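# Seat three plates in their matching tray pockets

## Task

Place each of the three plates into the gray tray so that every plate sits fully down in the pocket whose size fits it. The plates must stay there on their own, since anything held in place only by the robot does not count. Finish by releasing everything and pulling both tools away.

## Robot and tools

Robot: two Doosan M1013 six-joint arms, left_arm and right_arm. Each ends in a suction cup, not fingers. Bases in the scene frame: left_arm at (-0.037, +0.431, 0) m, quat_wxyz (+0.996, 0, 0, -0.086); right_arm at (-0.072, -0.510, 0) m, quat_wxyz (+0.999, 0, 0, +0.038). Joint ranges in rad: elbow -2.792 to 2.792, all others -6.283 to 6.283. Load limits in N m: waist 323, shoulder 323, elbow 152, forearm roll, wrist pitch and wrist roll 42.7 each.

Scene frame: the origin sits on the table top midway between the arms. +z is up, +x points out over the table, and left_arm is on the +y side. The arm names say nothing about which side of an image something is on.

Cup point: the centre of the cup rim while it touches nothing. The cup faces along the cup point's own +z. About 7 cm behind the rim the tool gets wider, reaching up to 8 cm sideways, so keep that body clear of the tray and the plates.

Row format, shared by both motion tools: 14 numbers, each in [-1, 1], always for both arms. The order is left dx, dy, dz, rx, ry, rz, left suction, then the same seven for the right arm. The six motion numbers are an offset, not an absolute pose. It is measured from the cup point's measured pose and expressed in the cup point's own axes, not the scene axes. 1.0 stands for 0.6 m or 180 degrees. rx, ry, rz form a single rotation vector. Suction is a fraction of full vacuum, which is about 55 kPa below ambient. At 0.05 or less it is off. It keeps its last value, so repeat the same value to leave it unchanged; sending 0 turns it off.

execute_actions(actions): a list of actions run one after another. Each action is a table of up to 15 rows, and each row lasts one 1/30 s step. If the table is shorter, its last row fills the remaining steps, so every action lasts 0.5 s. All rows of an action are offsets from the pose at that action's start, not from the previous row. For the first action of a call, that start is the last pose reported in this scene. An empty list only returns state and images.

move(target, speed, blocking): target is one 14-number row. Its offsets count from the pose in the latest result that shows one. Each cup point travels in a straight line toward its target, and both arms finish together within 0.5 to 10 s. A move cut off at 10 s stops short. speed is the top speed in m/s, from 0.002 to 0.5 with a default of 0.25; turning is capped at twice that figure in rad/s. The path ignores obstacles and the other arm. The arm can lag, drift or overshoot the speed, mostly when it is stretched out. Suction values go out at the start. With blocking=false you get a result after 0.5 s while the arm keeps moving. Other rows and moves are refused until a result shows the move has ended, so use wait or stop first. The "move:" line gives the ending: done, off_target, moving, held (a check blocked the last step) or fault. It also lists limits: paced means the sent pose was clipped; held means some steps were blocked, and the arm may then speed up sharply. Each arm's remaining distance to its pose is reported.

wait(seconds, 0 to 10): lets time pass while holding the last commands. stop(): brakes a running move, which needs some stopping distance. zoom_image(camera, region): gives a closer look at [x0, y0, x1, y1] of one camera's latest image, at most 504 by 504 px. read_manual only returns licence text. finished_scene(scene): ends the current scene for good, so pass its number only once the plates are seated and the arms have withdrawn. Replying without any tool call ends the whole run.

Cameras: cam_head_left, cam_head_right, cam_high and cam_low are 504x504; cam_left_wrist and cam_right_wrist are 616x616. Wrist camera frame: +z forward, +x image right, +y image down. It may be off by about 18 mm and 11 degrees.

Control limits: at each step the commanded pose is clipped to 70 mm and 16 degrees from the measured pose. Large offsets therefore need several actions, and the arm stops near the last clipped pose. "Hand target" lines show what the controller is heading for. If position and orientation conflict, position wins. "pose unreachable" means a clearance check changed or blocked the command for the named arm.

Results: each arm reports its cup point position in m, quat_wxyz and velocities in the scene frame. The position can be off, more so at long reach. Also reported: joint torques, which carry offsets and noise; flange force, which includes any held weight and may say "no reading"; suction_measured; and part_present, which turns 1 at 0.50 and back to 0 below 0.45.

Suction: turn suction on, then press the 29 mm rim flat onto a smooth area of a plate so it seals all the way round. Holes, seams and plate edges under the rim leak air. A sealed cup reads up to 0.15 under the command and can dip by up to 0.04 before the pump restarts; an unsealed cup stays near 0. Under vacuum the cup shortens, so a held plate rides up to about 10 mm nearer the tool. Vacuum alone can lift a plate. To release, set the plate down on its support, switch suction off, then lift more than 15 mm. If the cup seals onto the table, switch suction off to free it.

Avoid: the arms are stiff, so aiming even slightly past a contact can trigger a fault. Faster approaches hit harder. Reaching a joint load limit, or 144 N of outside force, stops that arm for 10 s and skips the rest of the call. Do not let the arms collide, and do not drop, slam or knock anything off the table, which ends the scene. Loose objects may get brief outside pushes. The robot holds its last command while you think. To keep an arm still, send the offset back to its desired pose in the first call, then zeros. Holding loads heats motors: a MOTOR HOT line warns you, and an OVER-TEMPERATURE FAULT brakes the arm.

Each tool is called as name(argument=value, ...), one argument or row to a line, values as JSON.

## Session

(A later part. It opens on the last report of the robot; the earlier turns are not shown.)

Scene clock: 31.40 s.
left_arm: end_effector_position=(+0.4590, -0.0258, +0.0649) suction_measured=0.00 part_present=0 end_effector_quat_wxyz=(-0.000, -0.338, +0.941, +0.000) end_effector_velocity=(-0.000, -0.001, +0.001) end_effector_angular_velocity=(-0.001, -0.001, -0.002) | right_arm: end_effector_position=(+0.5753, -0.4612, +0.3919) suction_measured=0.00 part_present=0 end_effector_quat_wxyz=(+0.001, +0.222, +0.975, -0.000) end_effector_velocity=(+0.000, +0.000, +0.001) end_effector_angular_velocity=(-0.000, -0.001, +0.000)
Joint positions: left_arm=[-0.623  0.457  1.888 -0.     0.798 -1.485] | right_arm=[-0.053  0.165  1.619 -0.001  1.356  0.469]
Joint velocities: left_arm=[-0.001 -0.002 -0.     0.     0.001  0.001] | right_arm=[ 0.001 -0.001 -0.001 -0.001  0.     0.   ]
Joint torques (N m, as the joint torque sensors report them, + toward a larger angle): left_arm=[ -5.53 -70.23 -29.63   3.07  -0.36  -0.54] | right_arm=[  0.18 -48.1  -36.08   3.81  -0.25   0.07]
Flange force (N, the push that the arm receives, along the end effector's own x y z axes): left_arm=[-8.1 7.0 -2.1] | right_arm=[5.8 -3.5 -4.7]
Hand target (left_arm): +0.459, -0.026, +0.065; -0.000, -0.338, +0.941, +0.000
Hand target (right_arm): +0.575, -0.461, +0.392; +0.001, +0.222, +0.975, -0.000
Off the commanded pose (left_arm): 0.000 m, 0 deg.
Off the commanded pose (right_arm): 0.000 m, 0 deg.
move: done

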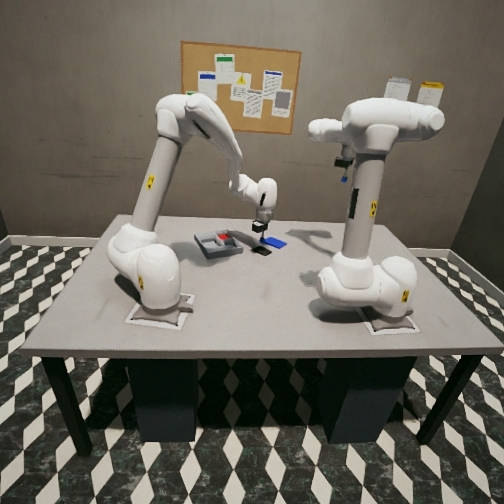

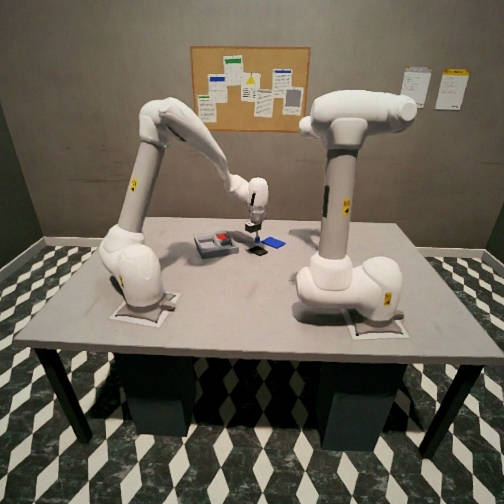

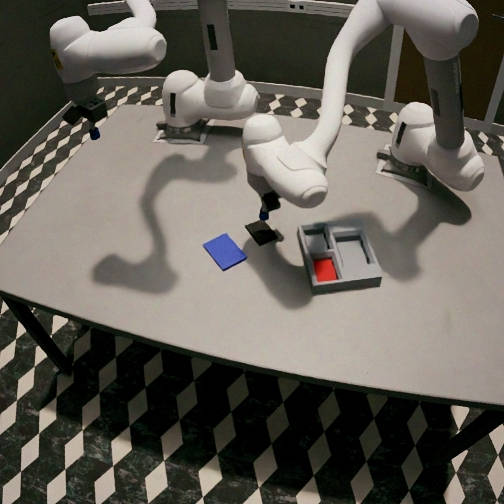

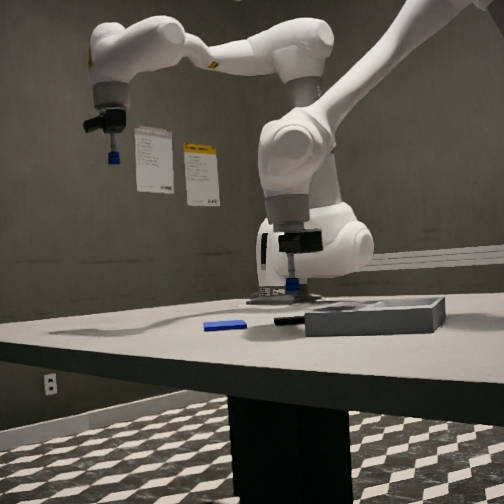

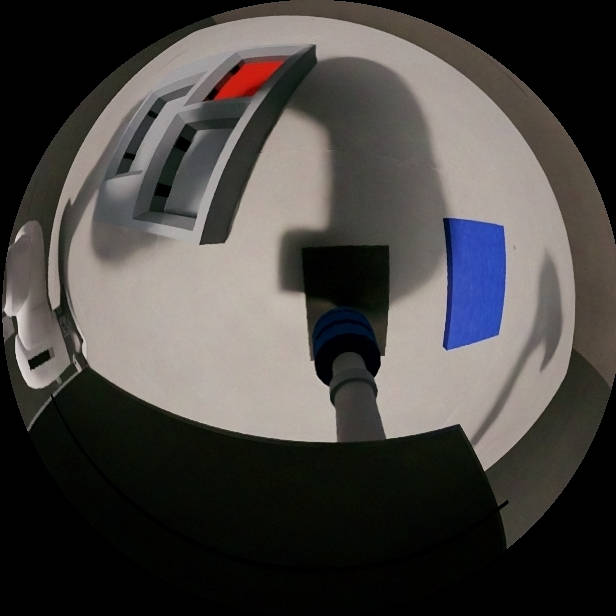

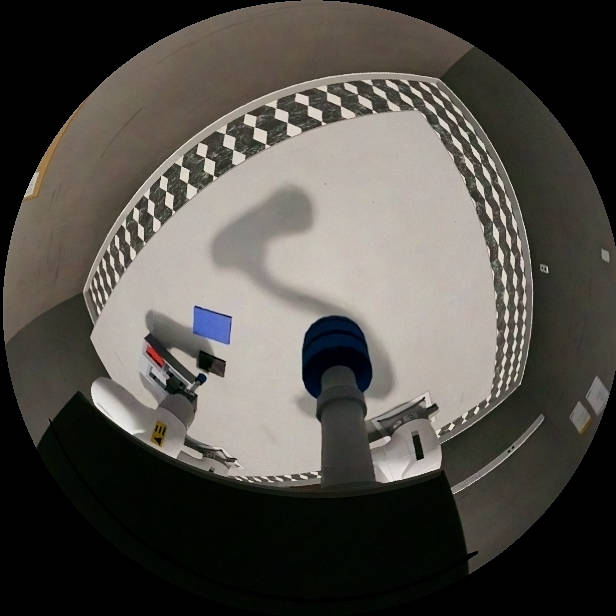

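move(
  target=[-0.008,-0.012,0.098,0,0,-0.014,1,0,0,0,0,0,0,0],
  speed=0.05,
)

wait(
  seconds=1,
)

move(
  target=[0,0,-0.075,0,0,0.124,1,0,0,0,0,0,0,0],
)

move(
  target=[-0.122,0.268,0,0,0,0,1,0,0,0,0,0,0,0],
)

move(
  target=[0,0,0.02,0,0,0,1,0,0,0,0,0,0,0],
  speed=0.05,
)

zoom_image(
  camera="cam_left_wrist",
  region=[200,180,480,460],
)

Scene clock: 37.73 s.
left_arm: end_effector_position=(+0.4672, -0.0282, +0.0061) suction_measured=0.43 part_present=0 end_effector_quat_wxyz=(-0.000, -0.358, +0.934, +0.000) end_effector_velocity=(+0.001, +0.001, -0.001) end_effector_angular_velocity=(+0.001, +0.001, +0.002) | right_arm: end_effector_position=(+0.5753, -0.4612, +0.3919) suction_measured=0.00 part_present=0 end_effector_quat_wxyz=(+0.001, +0.222, +0.975, -0.000) end_effector_velocity=(-0.000, +0.000, -0.000) end_effector_angular_velocity=(+0.000, +0.000, +0.001)
Joint positions: left_arm=[-0.617  0.539  1.896 -0.     0.707 -1.523] | right_arm=[-0.053  0.165  1.619 -0.001  1.356  0.469]
Joint velocities: left_arm=[ 0.002  0.002 -0.    -0.    -0.     0.001] | right_arm=[ 0. -0.  0.  0.  0. -0.]
Joint torques (N m, as the joint torque sensors report them, + toward a larger angle): left_arm=[ -2.97 -74.39 -26.67   2.44   0.     0.  ] | right_arm=[ -0.68 -48.22 -36.53   3.66  -0.21   0.04]
Flange force (N, the push that the arm receives, along the end effector's own x y z axes): left_arm=[-4.1 5.7 -1.4] | right_arm=[6.7 -2.5 -3.7]
Hand target (left_arm): +0.467, -0.028, +0.006; -0.000, -0.358, +0.934, +0.000
Hand target (right_arm): +0.575, -0.461, +0.392; +0.001, +0.222, +0.975, -0.000
Off the commanded pose (left_arm): 0.000 m, 0 deg.
Off the commanded pose (right_arm): 0.000 m, 0 deg.
move: done

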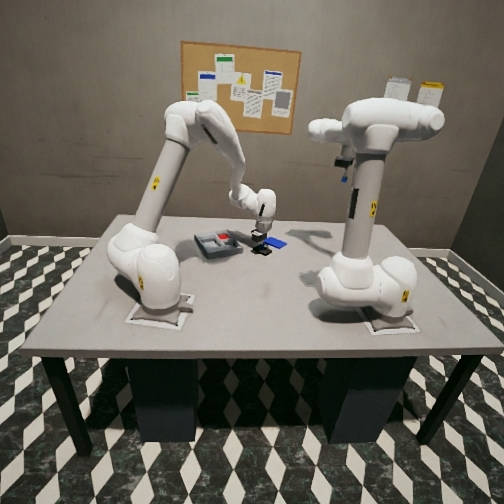

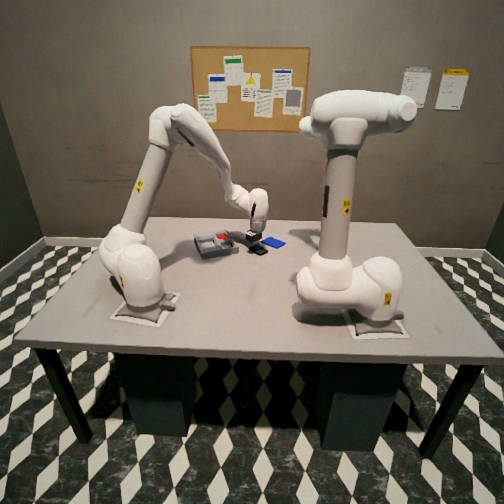

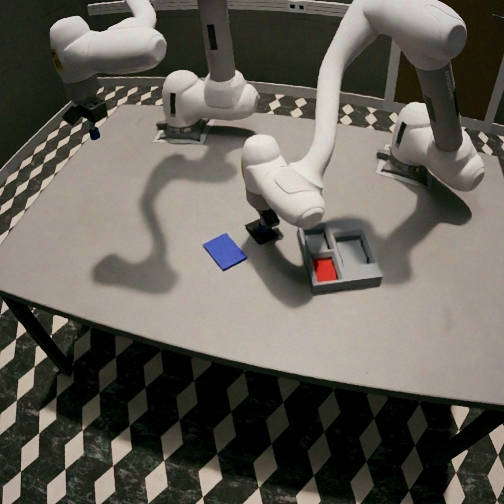

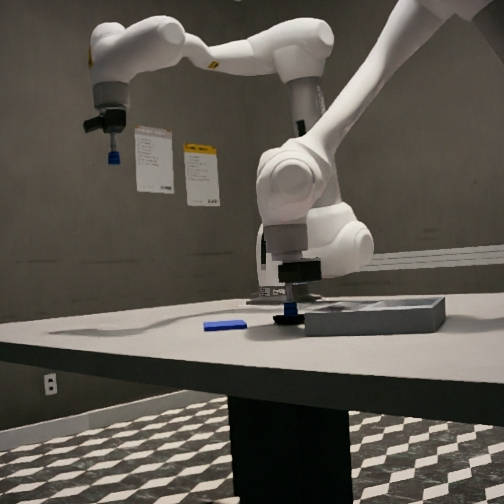

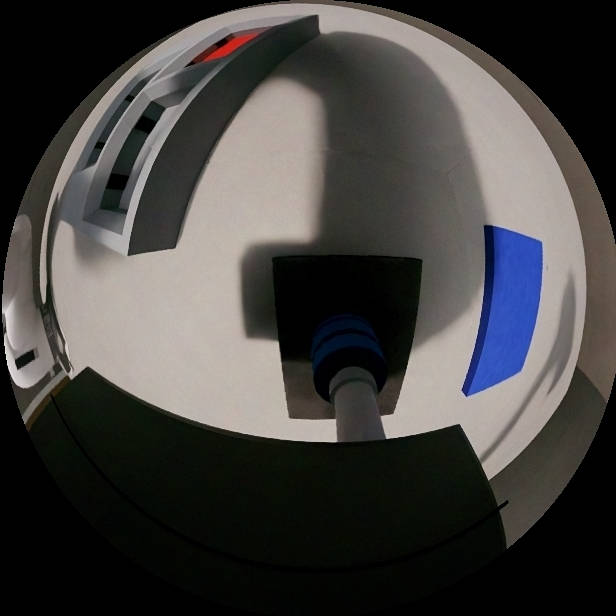

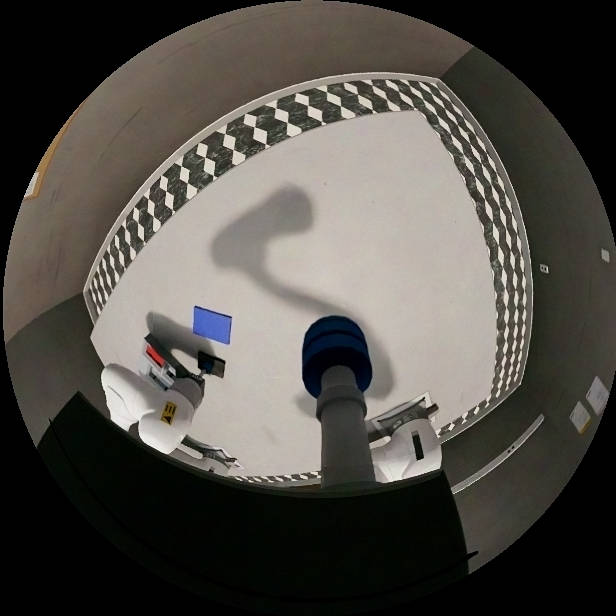

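Scene clock: 38.73 s.
left_arm: end_effector_position=(+0.4672, -0.0282, +0.0061) suction_measured=0.99 part_present=1 end_effector_quat_wxyz=(-0.000, -0.358, +0.934, +0.000) end_effector_velocity=(+0.001, +0.001, +0.000) end_effector_angular_velocity=(-0.000, -0.000, +0.002) | right_arm: end_effector_position=(+0.5753, -0.4612, +0.3919) suction_measured=0.00 part_present=0 end_effector_quat_wxyz=(+0.001, +0.222, +0.975, -0.000) end_effector_velocity=(+0.000, -0.001, -0.001) end_effector_angular_velocity=(-0.001, +0.001, +0.001)
Joint positions: left_arm=[-0.617  0.539  1.896 -0.     0.707 -1.523] | right_arm=[-0.053  0.165  1.619 -0.001  1.356  0.469]
Joint velocities: left_arm=[ 0.002 -0.    -0.     0.     0.    -0.   ] | right_arm=[-0.001  0.001  0.001 -0.001 -0.001 -0.001]
Joint torques (N m, as the joint torque sensors report them, + toward a larger angle): left_arm=[ -3.09 -74.9  -26.83   2.67  -0.2   -0.06] | right_arm=[ -0.82 -48.22 -36.28   3.63  -0.26   0.05]
Flange force (N, the push that the arm receives, along the end effector's own x y z axes): left_arm=[-4.5 5.3 -1.3] | right_arm=[6.1 -2.3 -3.9]
Hand target (left_arm): +0.467, -0.028, +0.006; -0.000, -0.358, +0.934, +0.000
Hand target (right_arm): +0.575, -0.461, +0.392; +0.001, +0.222, +0.975, -0.000
Off the commanded pose (left_arm): 0.000 m, 0 deg.
Off the commanded pose (right_arm): 0.000 m, 0 deg.
wait: 1.00 s; at rest by 0.17 s

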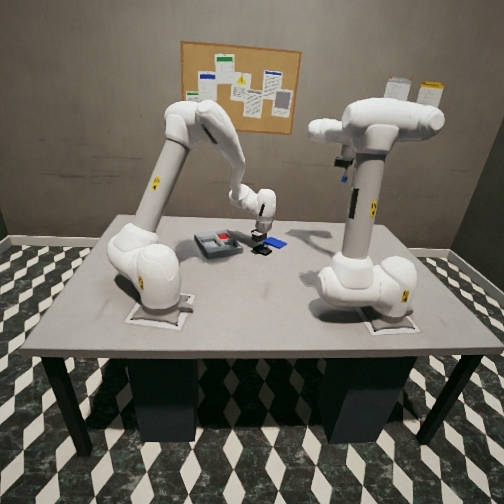

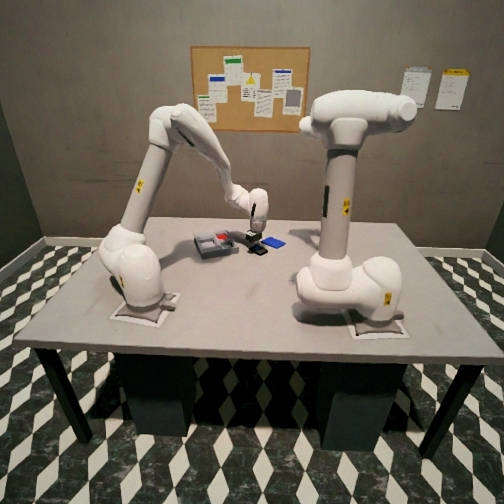

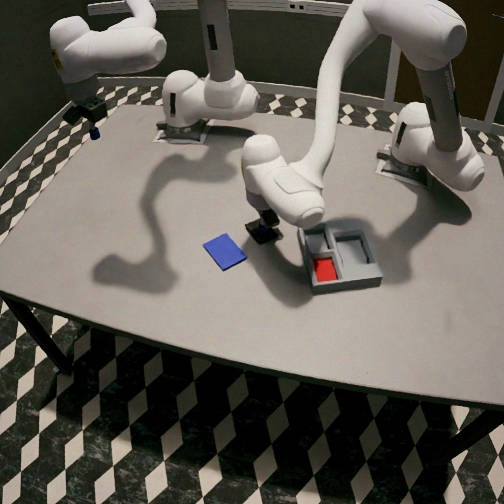

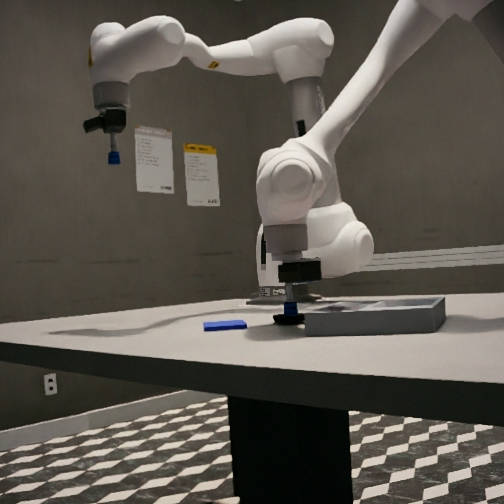

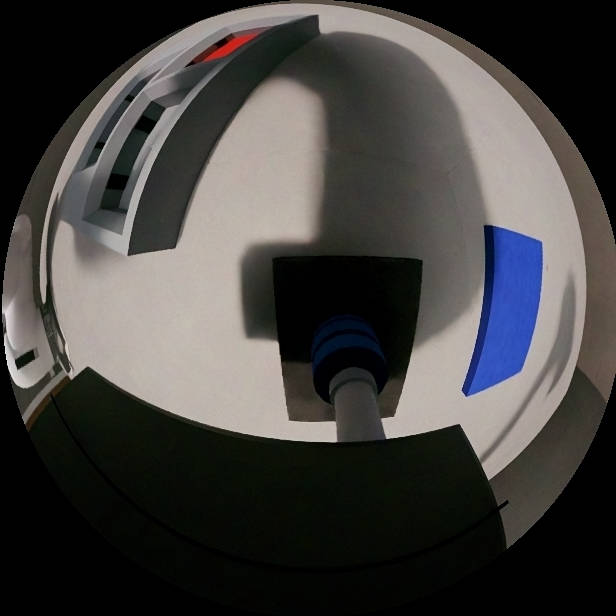

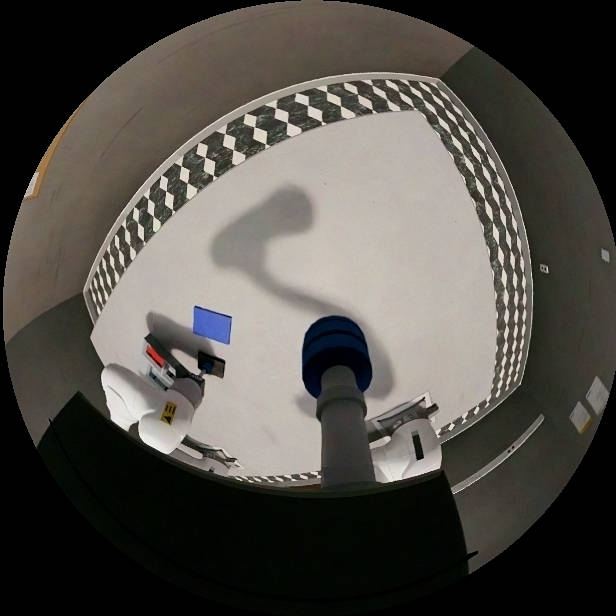

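Scene clock: 39.87 s.
left_arm: end_effector_position=(+0.4672, -0.0283, +0.0510) suction_measured=0.99 part_present=1 end_effector_quat_wxyz=(-0.000, -0.171, +0.985, +0.000) end_effector_velocity=(+0.001, -0.001, +0.001) end_effector_angular_velocity=(-0.001, -0.001, -0.001) | right_arm: end_effector_position=(+0.5753, -0.4612, +0.3919) suction_measured=0.00 part_present=0 end_effector_quat_wxyz=(+0.001, +0.222, +0.975, -0.000) end_effector_velocity=(+0.000, -0.000, +0.001) end_effector_angular_velocity=(+0.001, -0.003, -0.001)
Joint positions: left_arm=[-0.617  0.483  1.878 -0.     0.781 -1.133] | right_arm=[-0.053  0.165  1.619 -0.001  1.356  0.469]
Joint velocities: left_arm=[ 0.    -0.    -0.001 -0.    -0.     0.001] | right_arm=[-0.    -0.001 -0.001  0.001 -0.001  0.001]
Joint torques (N m, as the joint torque sensors report them, + toward a larger angle): left_arm=[ -3.71 -72.26 -28.56   2.78  -0.3   -0.06] | right_arm=[ -0.57 -48.18 -36.33   3.56  -0.17   0.2 ]
Flange force (N, the push that the arm receives, along the end effector's own x y z axes): left_arm=[-3.1 6.3 -1.5] | right_arm=[6.1 -2.9 -4.0]
Hand target (left_arm): +0.467, -0.028, +0.051; -0.000, -0.171, +0.985, +0.000
Hand target (right_arm): +0.575, -0.461, +0.392; +0.001, +0.222, +0.975, -0.000
Off the commanded pose (left_arm): 0.000 m, 0 deg.
Off the commanded pose (right_arm): 0.000 m, 0 deg.
move: done

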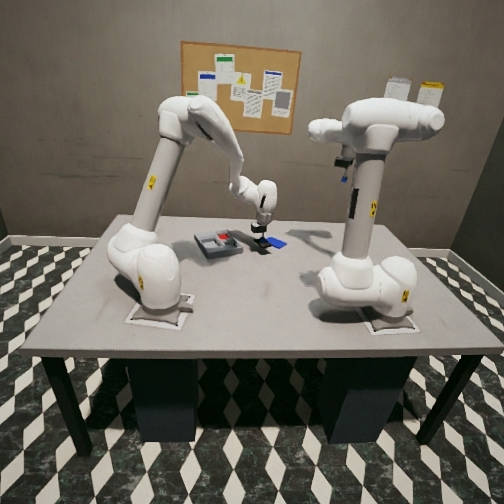

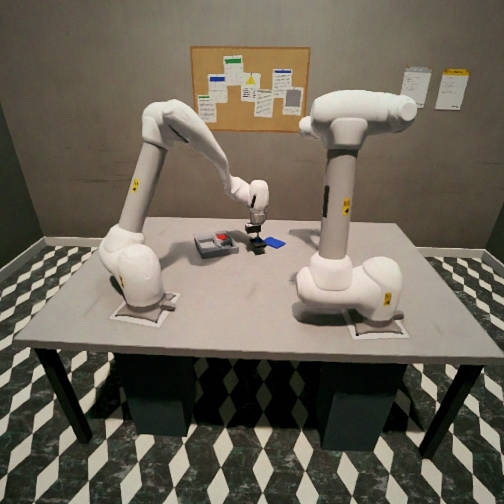

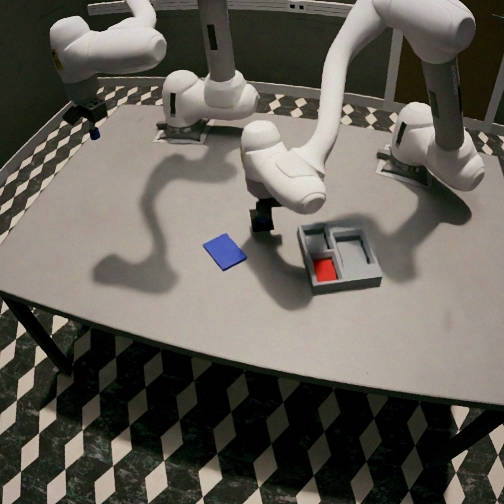

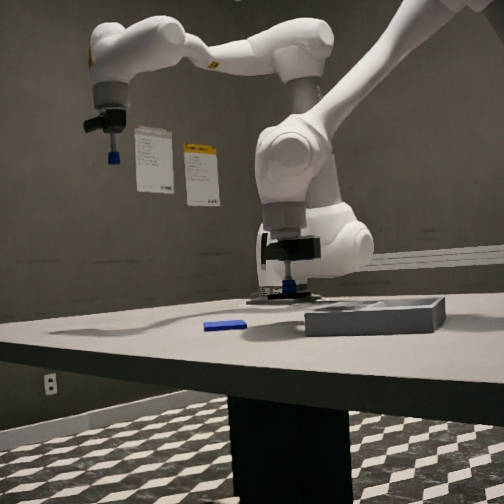

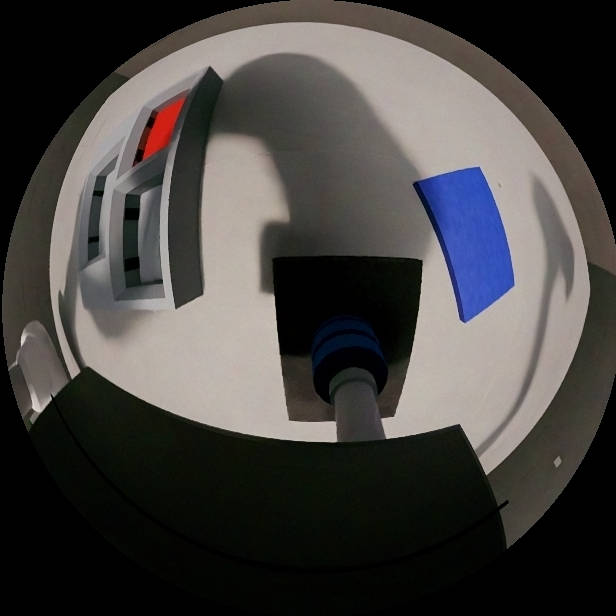

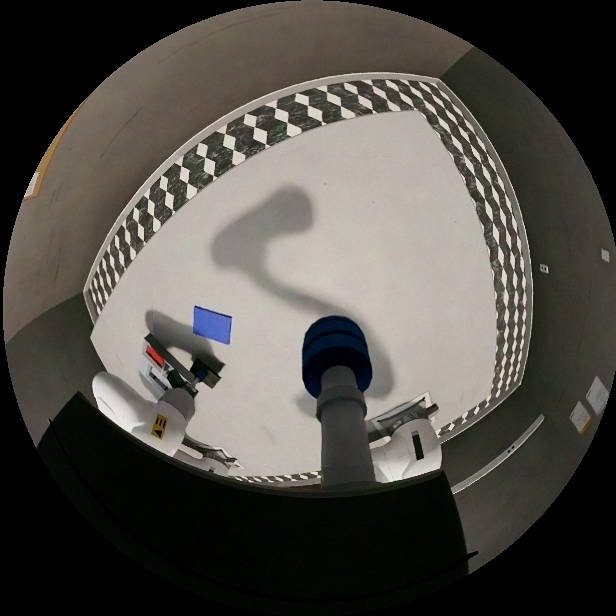

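Scene clock: 40.97 s.
left_arm: end_effector_position=(+0.4820, +0.1477, +0.0510) suction_measured=0.99 part_present=1 end_effector_quat_wxyz=(-0.000, -0.171, +0.985, +0.000) end_effector_velocity=(-0.000, +0.000, -0.000) end_effector_angular_velocity=(+0.000, +0.001, -0.001) | right_arm: end_effector_position=(+0.5753, -0.4612, +0.3919) suction_measured=0.00 part_present=0 end_effector_quat_wxyz=(+0.001, +0.222, +0.975, -0.000) end_effector_velocity=(-0.000, +0.001, -0.000) end_effector_angular_velocity=(-0.000, +0.001, +0.003)
Joint positions: left_arm=[-0.386  0.375  2.059 -0.     0.708 -0.902] | right_arm=[-0.053  0.165  1.619 -0.001  1.356  0.469]
Joint velocities: left_arm=[ 0.    -0.     0.    -0.     0.     0.002] | right_arm=[ 0.001 -0.     0.    -0.     0.    -0.001]
Joint torques (N m, as the joint torque sensors report them, + toward a larger angle): left_arm=[ -3.64 -60.18 -26.74   2.77  -0.02  -0.1 ] | right_arm=[  0.   -48.51 -36.12   3.68  -0.24  -0.02]
Flange force (N, the push that the arm receives, along the end effector's own x y z axes): left_arm=[-1.5 7.7 -1.0] | right_arm=[5.4 -2.8 -4.3]
Hand target (left_arm): +0.482, +0.148, +0.051; -0.000, -0.171, +0.985, +0.000
Hand target (right_arm): +0.575, -0.461, +0.392; +0.001, +0.222, +0.975, -0.000
Off the commanded pose (left_arm): 0.000 m, 0 deg.
Off the commanded pose (right_arm): 0.000 m, 0 deg.
move: done

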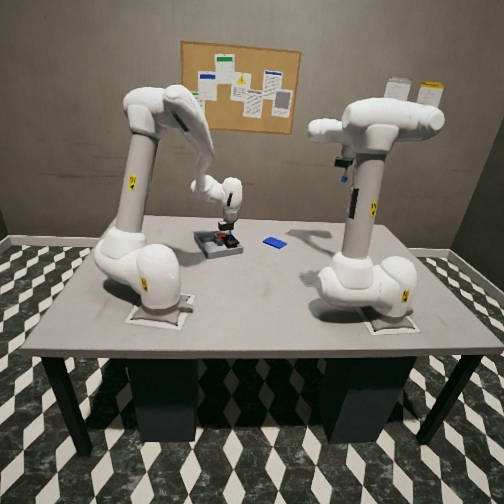

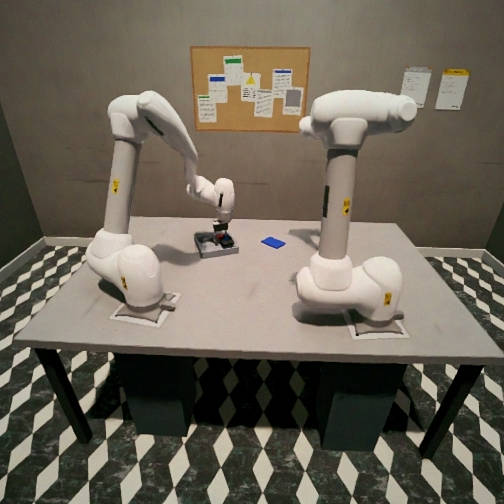

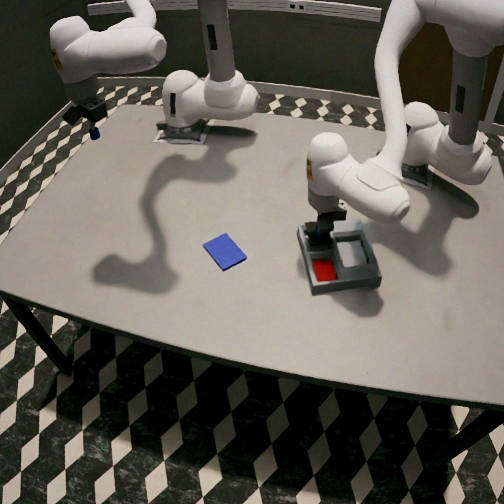

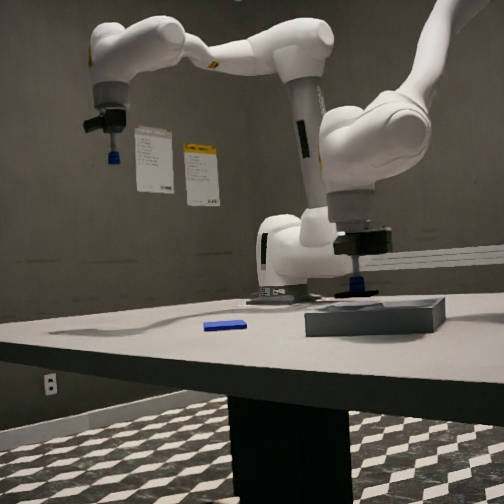

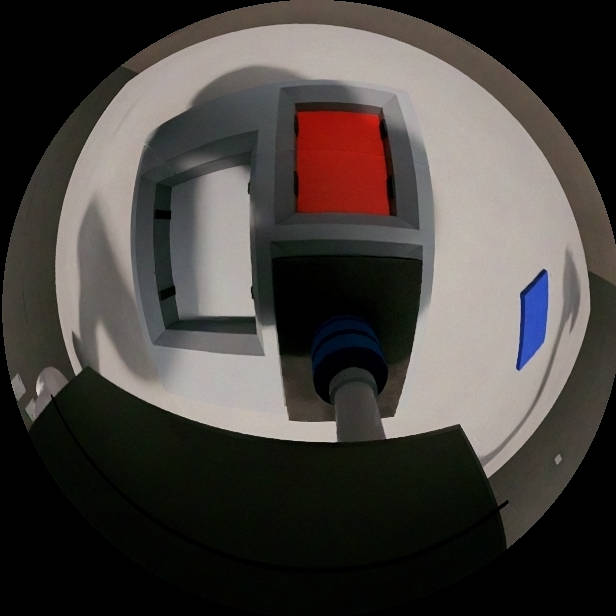

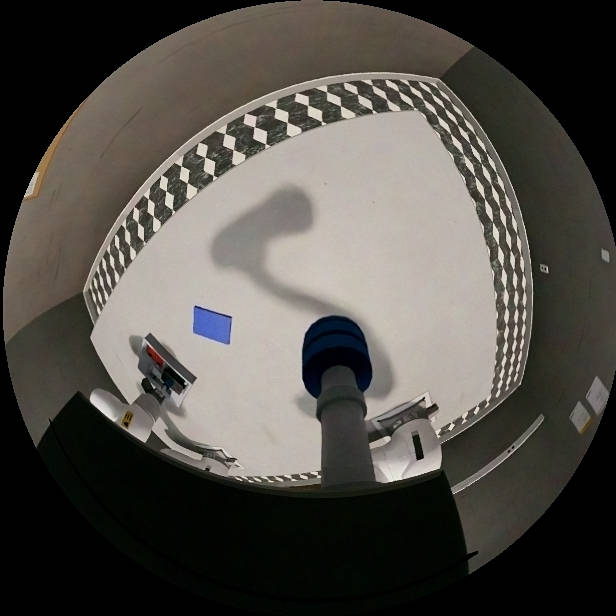

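Scene clock: 41.67 s.
left_arm: end_effector_position=(+0.4820, +0.1477, +0.0391) suction_measured=0.99 part_present=1 end_effector_quat_wxyz=(-0.000, -0.171, +0.985, +0.000) end_effector_velocity=(-0.001, +0.000, -0.000) end_effector_angular_velocity=(+0.001, +0.001, -0.000) | right_arm: end_effector_position=(+0.5753, -0.4612, +0.3919) suction_measured=0.00 part_present=0 end_effector_quat_wxyz=(+0.001, +0.222, +0.975, -0.000) end_effector_velocity=(-0.000, -0.000, -0.000) end_effector_angular_velocity=(-0.000, +0.001, +0.002)
Joint positions: left_arm=[-0.386  0.392  2.065 -0.     0.685 -0.902] | right_arm=[-0.053  0.165  1.619 -0.001  1.356  0.469]
Joint velocities: left_arm=[-0.     0.     0.001  0.     0.     0.   ] | right_arm=[-0.     0.     0.    -0.     0.    -0.002]
Joint torques (N m, as the joint torque sensors report them, + toward a larger angle): left_arm=[ -3.09 -63.04 -25.82   2.67   0.     0.06] | right_arm=[ -0.21 -48.29 -36.72   3.76  -0.21   0.04]
Flange force (N, the push that the arm receives, along the end effector's own x y z axes): left_arm=[-2.5 5.0 1.7] | right_arm=[6.6 -3.6 -3.4]
Hand target (left_arm): +0.482, +0.148, +0.039; -0.000, -0.171, +0.985, +0.000
Hand target (right_arm): +0.575, -0.461, +0.392; +0.001, +0.222, +0.975, -0.000
Off the commanded pose (left_arm): 0.000 m, 0 deg.
Off the commanded pose (right_arm): 0.000 m, 0 deg.
move: done

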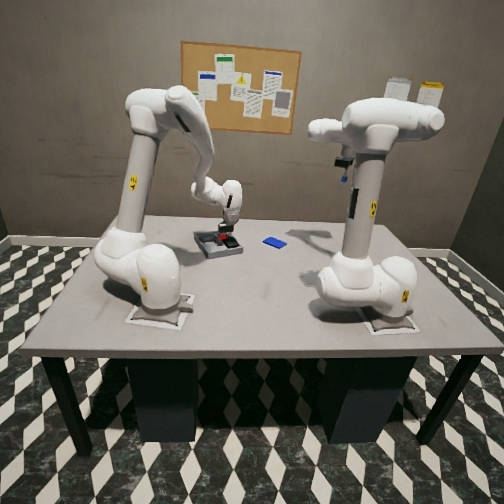

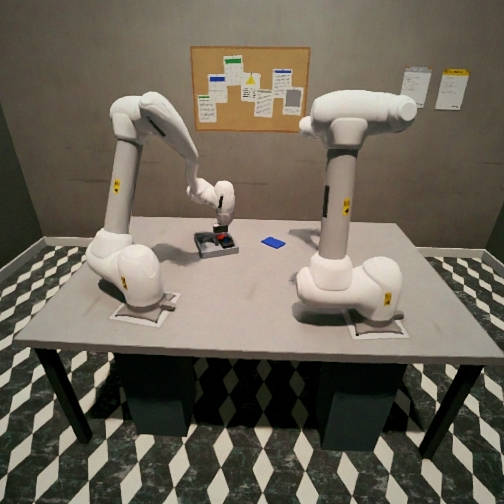

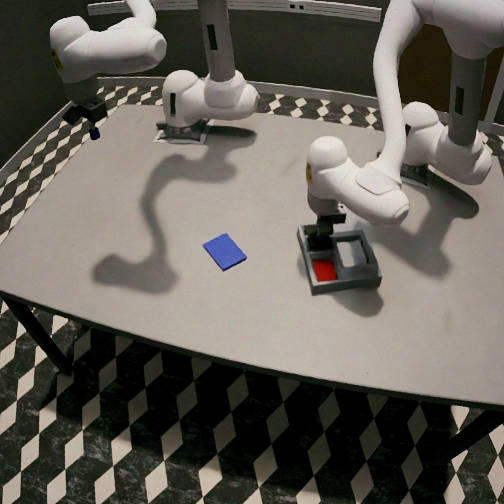

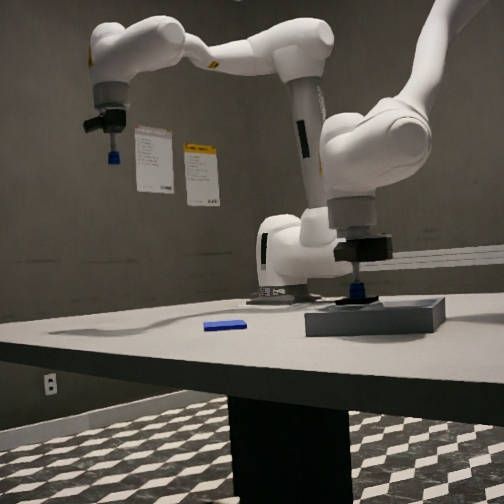

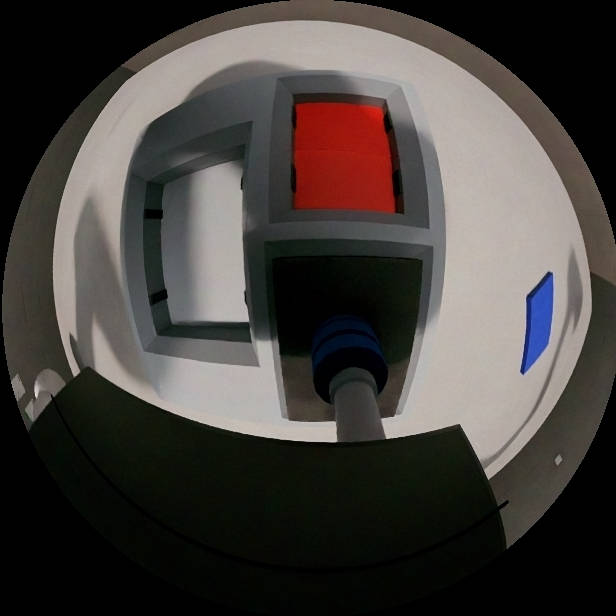

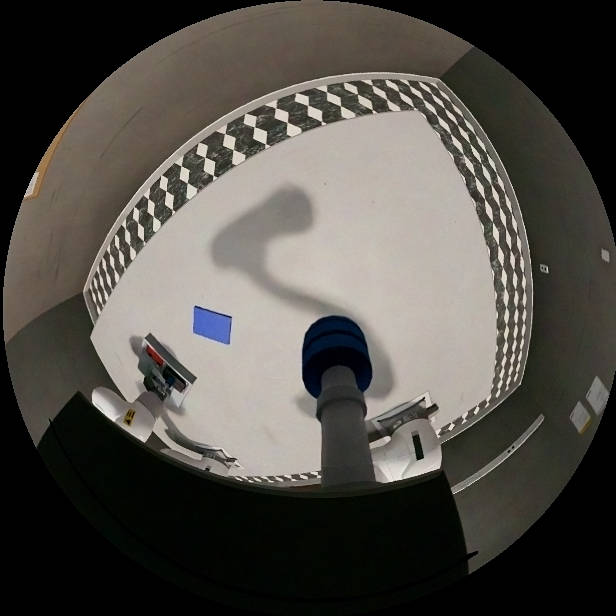

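Region (200, 180, 480, 460) of cam_left_wrist's 616x616 image, scaled by 1.800, with more detail than that image has.

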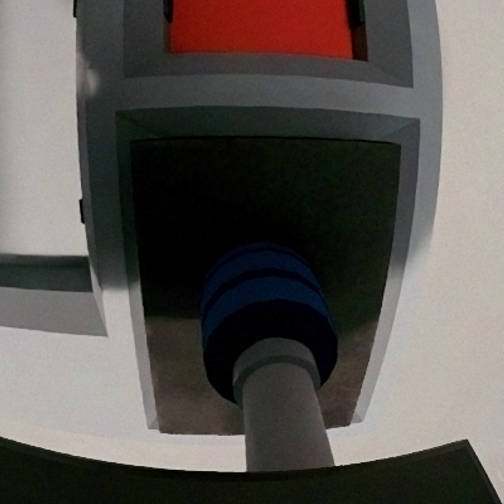

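move(
  target=[0,-0.003,0.02,0,0,0.003,1,0,0,0,0,0,0,0],
  speed=0.03,
)

move(
  target=[0,0,0.025,0,0,0,1,0,0,0,0,0,0,0],
  speed=0.015,
)

Scene clock: 43.80 s.
left_arm: end_effector_position=(+0.4826, +0.1460, +0.0271) suction_measured=0.99 part_present=1 end_effector_quat_wxyz=(-0.000, -0.166, +0.986, +0.000) end_effector_velocity=(-0.000, +0.000, -0.001) end_effector_angular_velocity=(+0.000, +0.000, -0.001) | right_arm: end_effector_position=(+0.5753, -0.4612, +0.3919) suction_measured=0.00 part_present=0 end_effector_quat_wxyz=(+0.001, +0.222, +0.975, -0.000) end_effector_velocity=(-0.000, -0.001, +0.001) end_effector_angular_velocity=(-0.000, -0.002, -0.002)
Joint positions: left_arm=[-0.388  0.41   2.068 -0.     0.664 -0.894] | right_arm=[-0.053  0.165  1.619 -0.001  1.356  0.469]
Joint velocities: left_arm=[ 0.     0.001  0.001  0.    -0.001  0.001] | right_arm=[-0.001 -0.001  0.    -0.    -0.001  0.001]
Joint torques (N m, as the joint torque sensors report them, + toward a larger angle): left_arm=[ -3.51 -60.5  -25.97   2.37   0.     0.1 ] | right_arm=[  0.41 -47.85 -36.72   3.61  -0.22   0.14]
Flange force (N, the push that the arm receives, along the end effector's own x y z axes): left_arm=[0.7 9.4 -2.9] | right_arm=[6.3 -5.1 -3.5]
Hand target (left_arm): +0.483, +0.146, +0.027; -0.000, -0.166, +0.986, +0.000
Hand target (right_arm): +0.575, -0.461, +0.392; +0.001, +0.222, +0.975, -0.000
Off the commanded pose (left_arm): 0.000 m, 0 deg.
Off the commanded pose (right_arm): 0.000 m, 0 deg.
move: done

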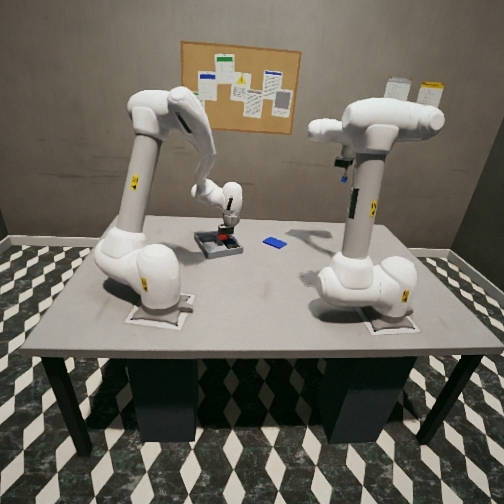

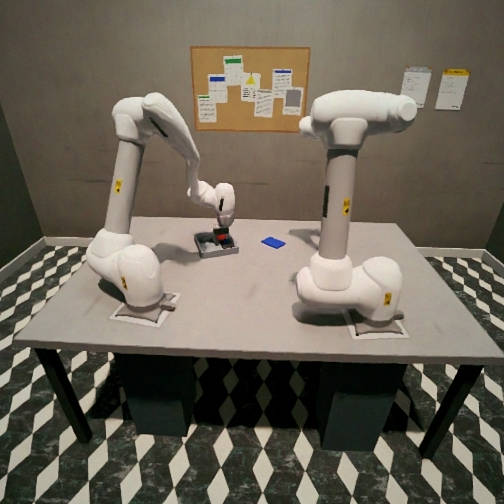

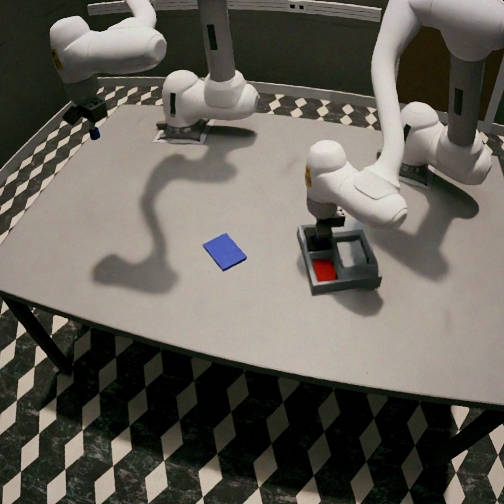

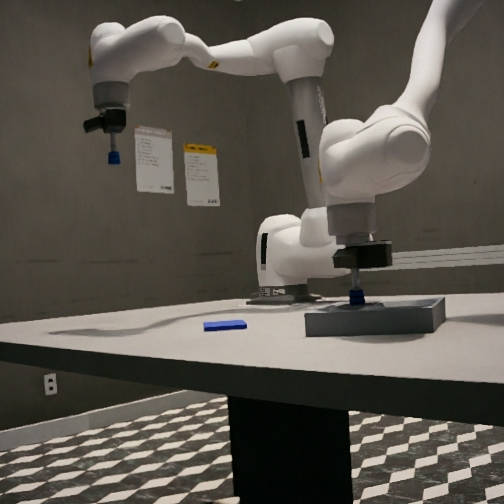

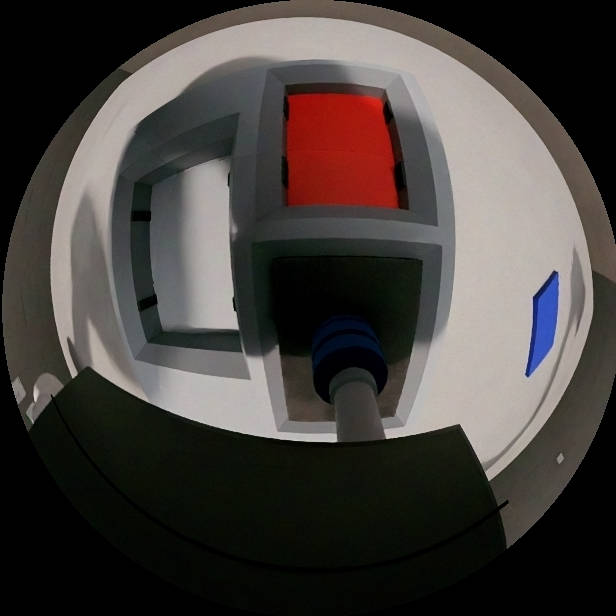

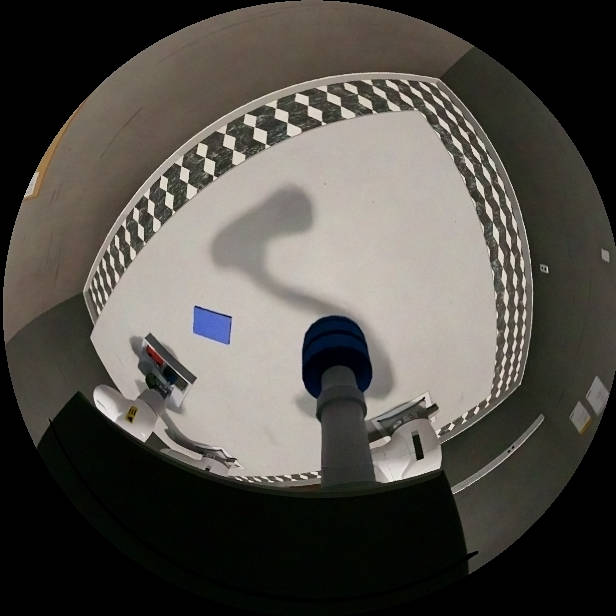

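Scene clock: 45.03 s.
left_arm: end_effector_position=(+0.4826, +0.1460, +0.0121) suction_measured=0.99 part_present=1 end_effector_quat_wxyz=(-0.000, -0.166, +0.986, +0.000) end_effector_velocity=(-0.001, +0.000, -0.000) end_effector_angular_velocity=(+0.001, +0.001, +0.000) | right_arm: end_effector_position=(+0.5753, -0.4612, +0.3919) suction_measured=0.00 part_present=0 end_effector_quat_wxyz=(+0.001, +0.222, +0.975, -0.000) end_effector_velocity=(-0.001, -0.000, +0.000) end_effector_angular_velocity=(-0.001, +0.001, +0.000)
Joint positions: left_arm=[-0.388  0.432  2.074 -0.     0.636 -0.894] | right_arm=[-0.053  0.165  1.619 -0.001  1.356  0.469]
Joint velocities: left_arm=[-0.001  0.     0.001  0.     0.    -0.001] | right_arm=[ 0.    -0.001  0.    -0.001  0.001  0.   ]
Joint torques (N m, as the joint torque sensors report them, + toward a larger angle): left_arm=[ -1.52 -62.13 -22.59   2.75   0.24  -0.06] | right_arm=[ -0.65 -48.59 -36.6    3.72  -0.16   0.12]
Flange force (N, the push that the arm receives, along the end effector's own x y z axes): left_arm=[-0.3 3.4 -2.9] | right_arm=[6.4 -2.7 -3.6]
Hand target (left_arm): +0.483, +0.146, +0.012; -0.000, -0.166, +0.986, +0.000
Hand target (right_arm): +0.575, -0.461, +0.392; +0.001, +0.222, +0.975, -0.000
Off the commanded pose (left_arm): 0.000 m, 0 deg.
Off the commanded pose (right_arm): 0.000 m, 0 deg.
move: done

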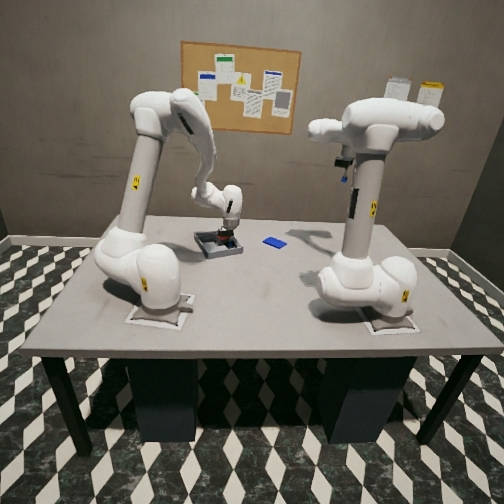

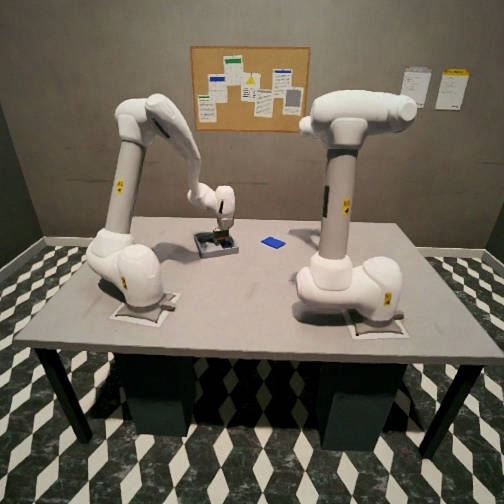

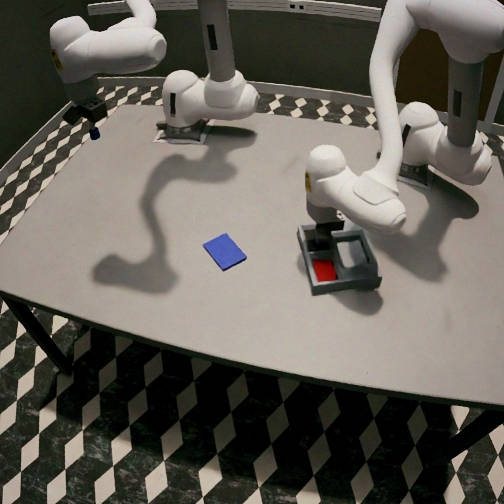

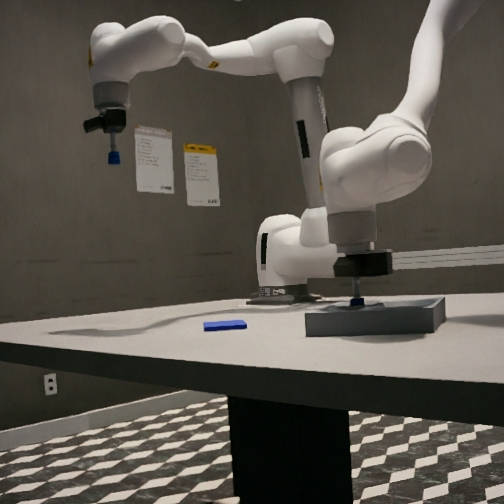

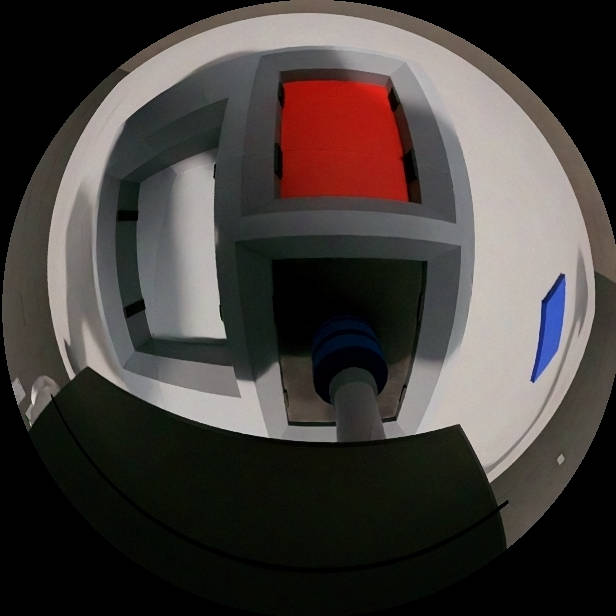

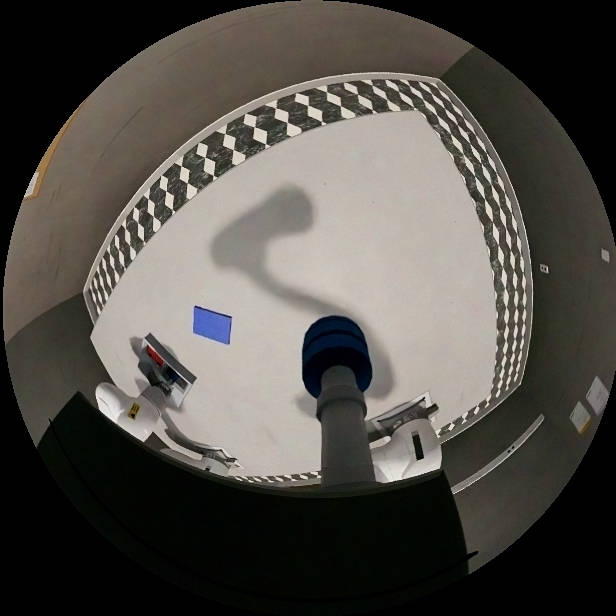

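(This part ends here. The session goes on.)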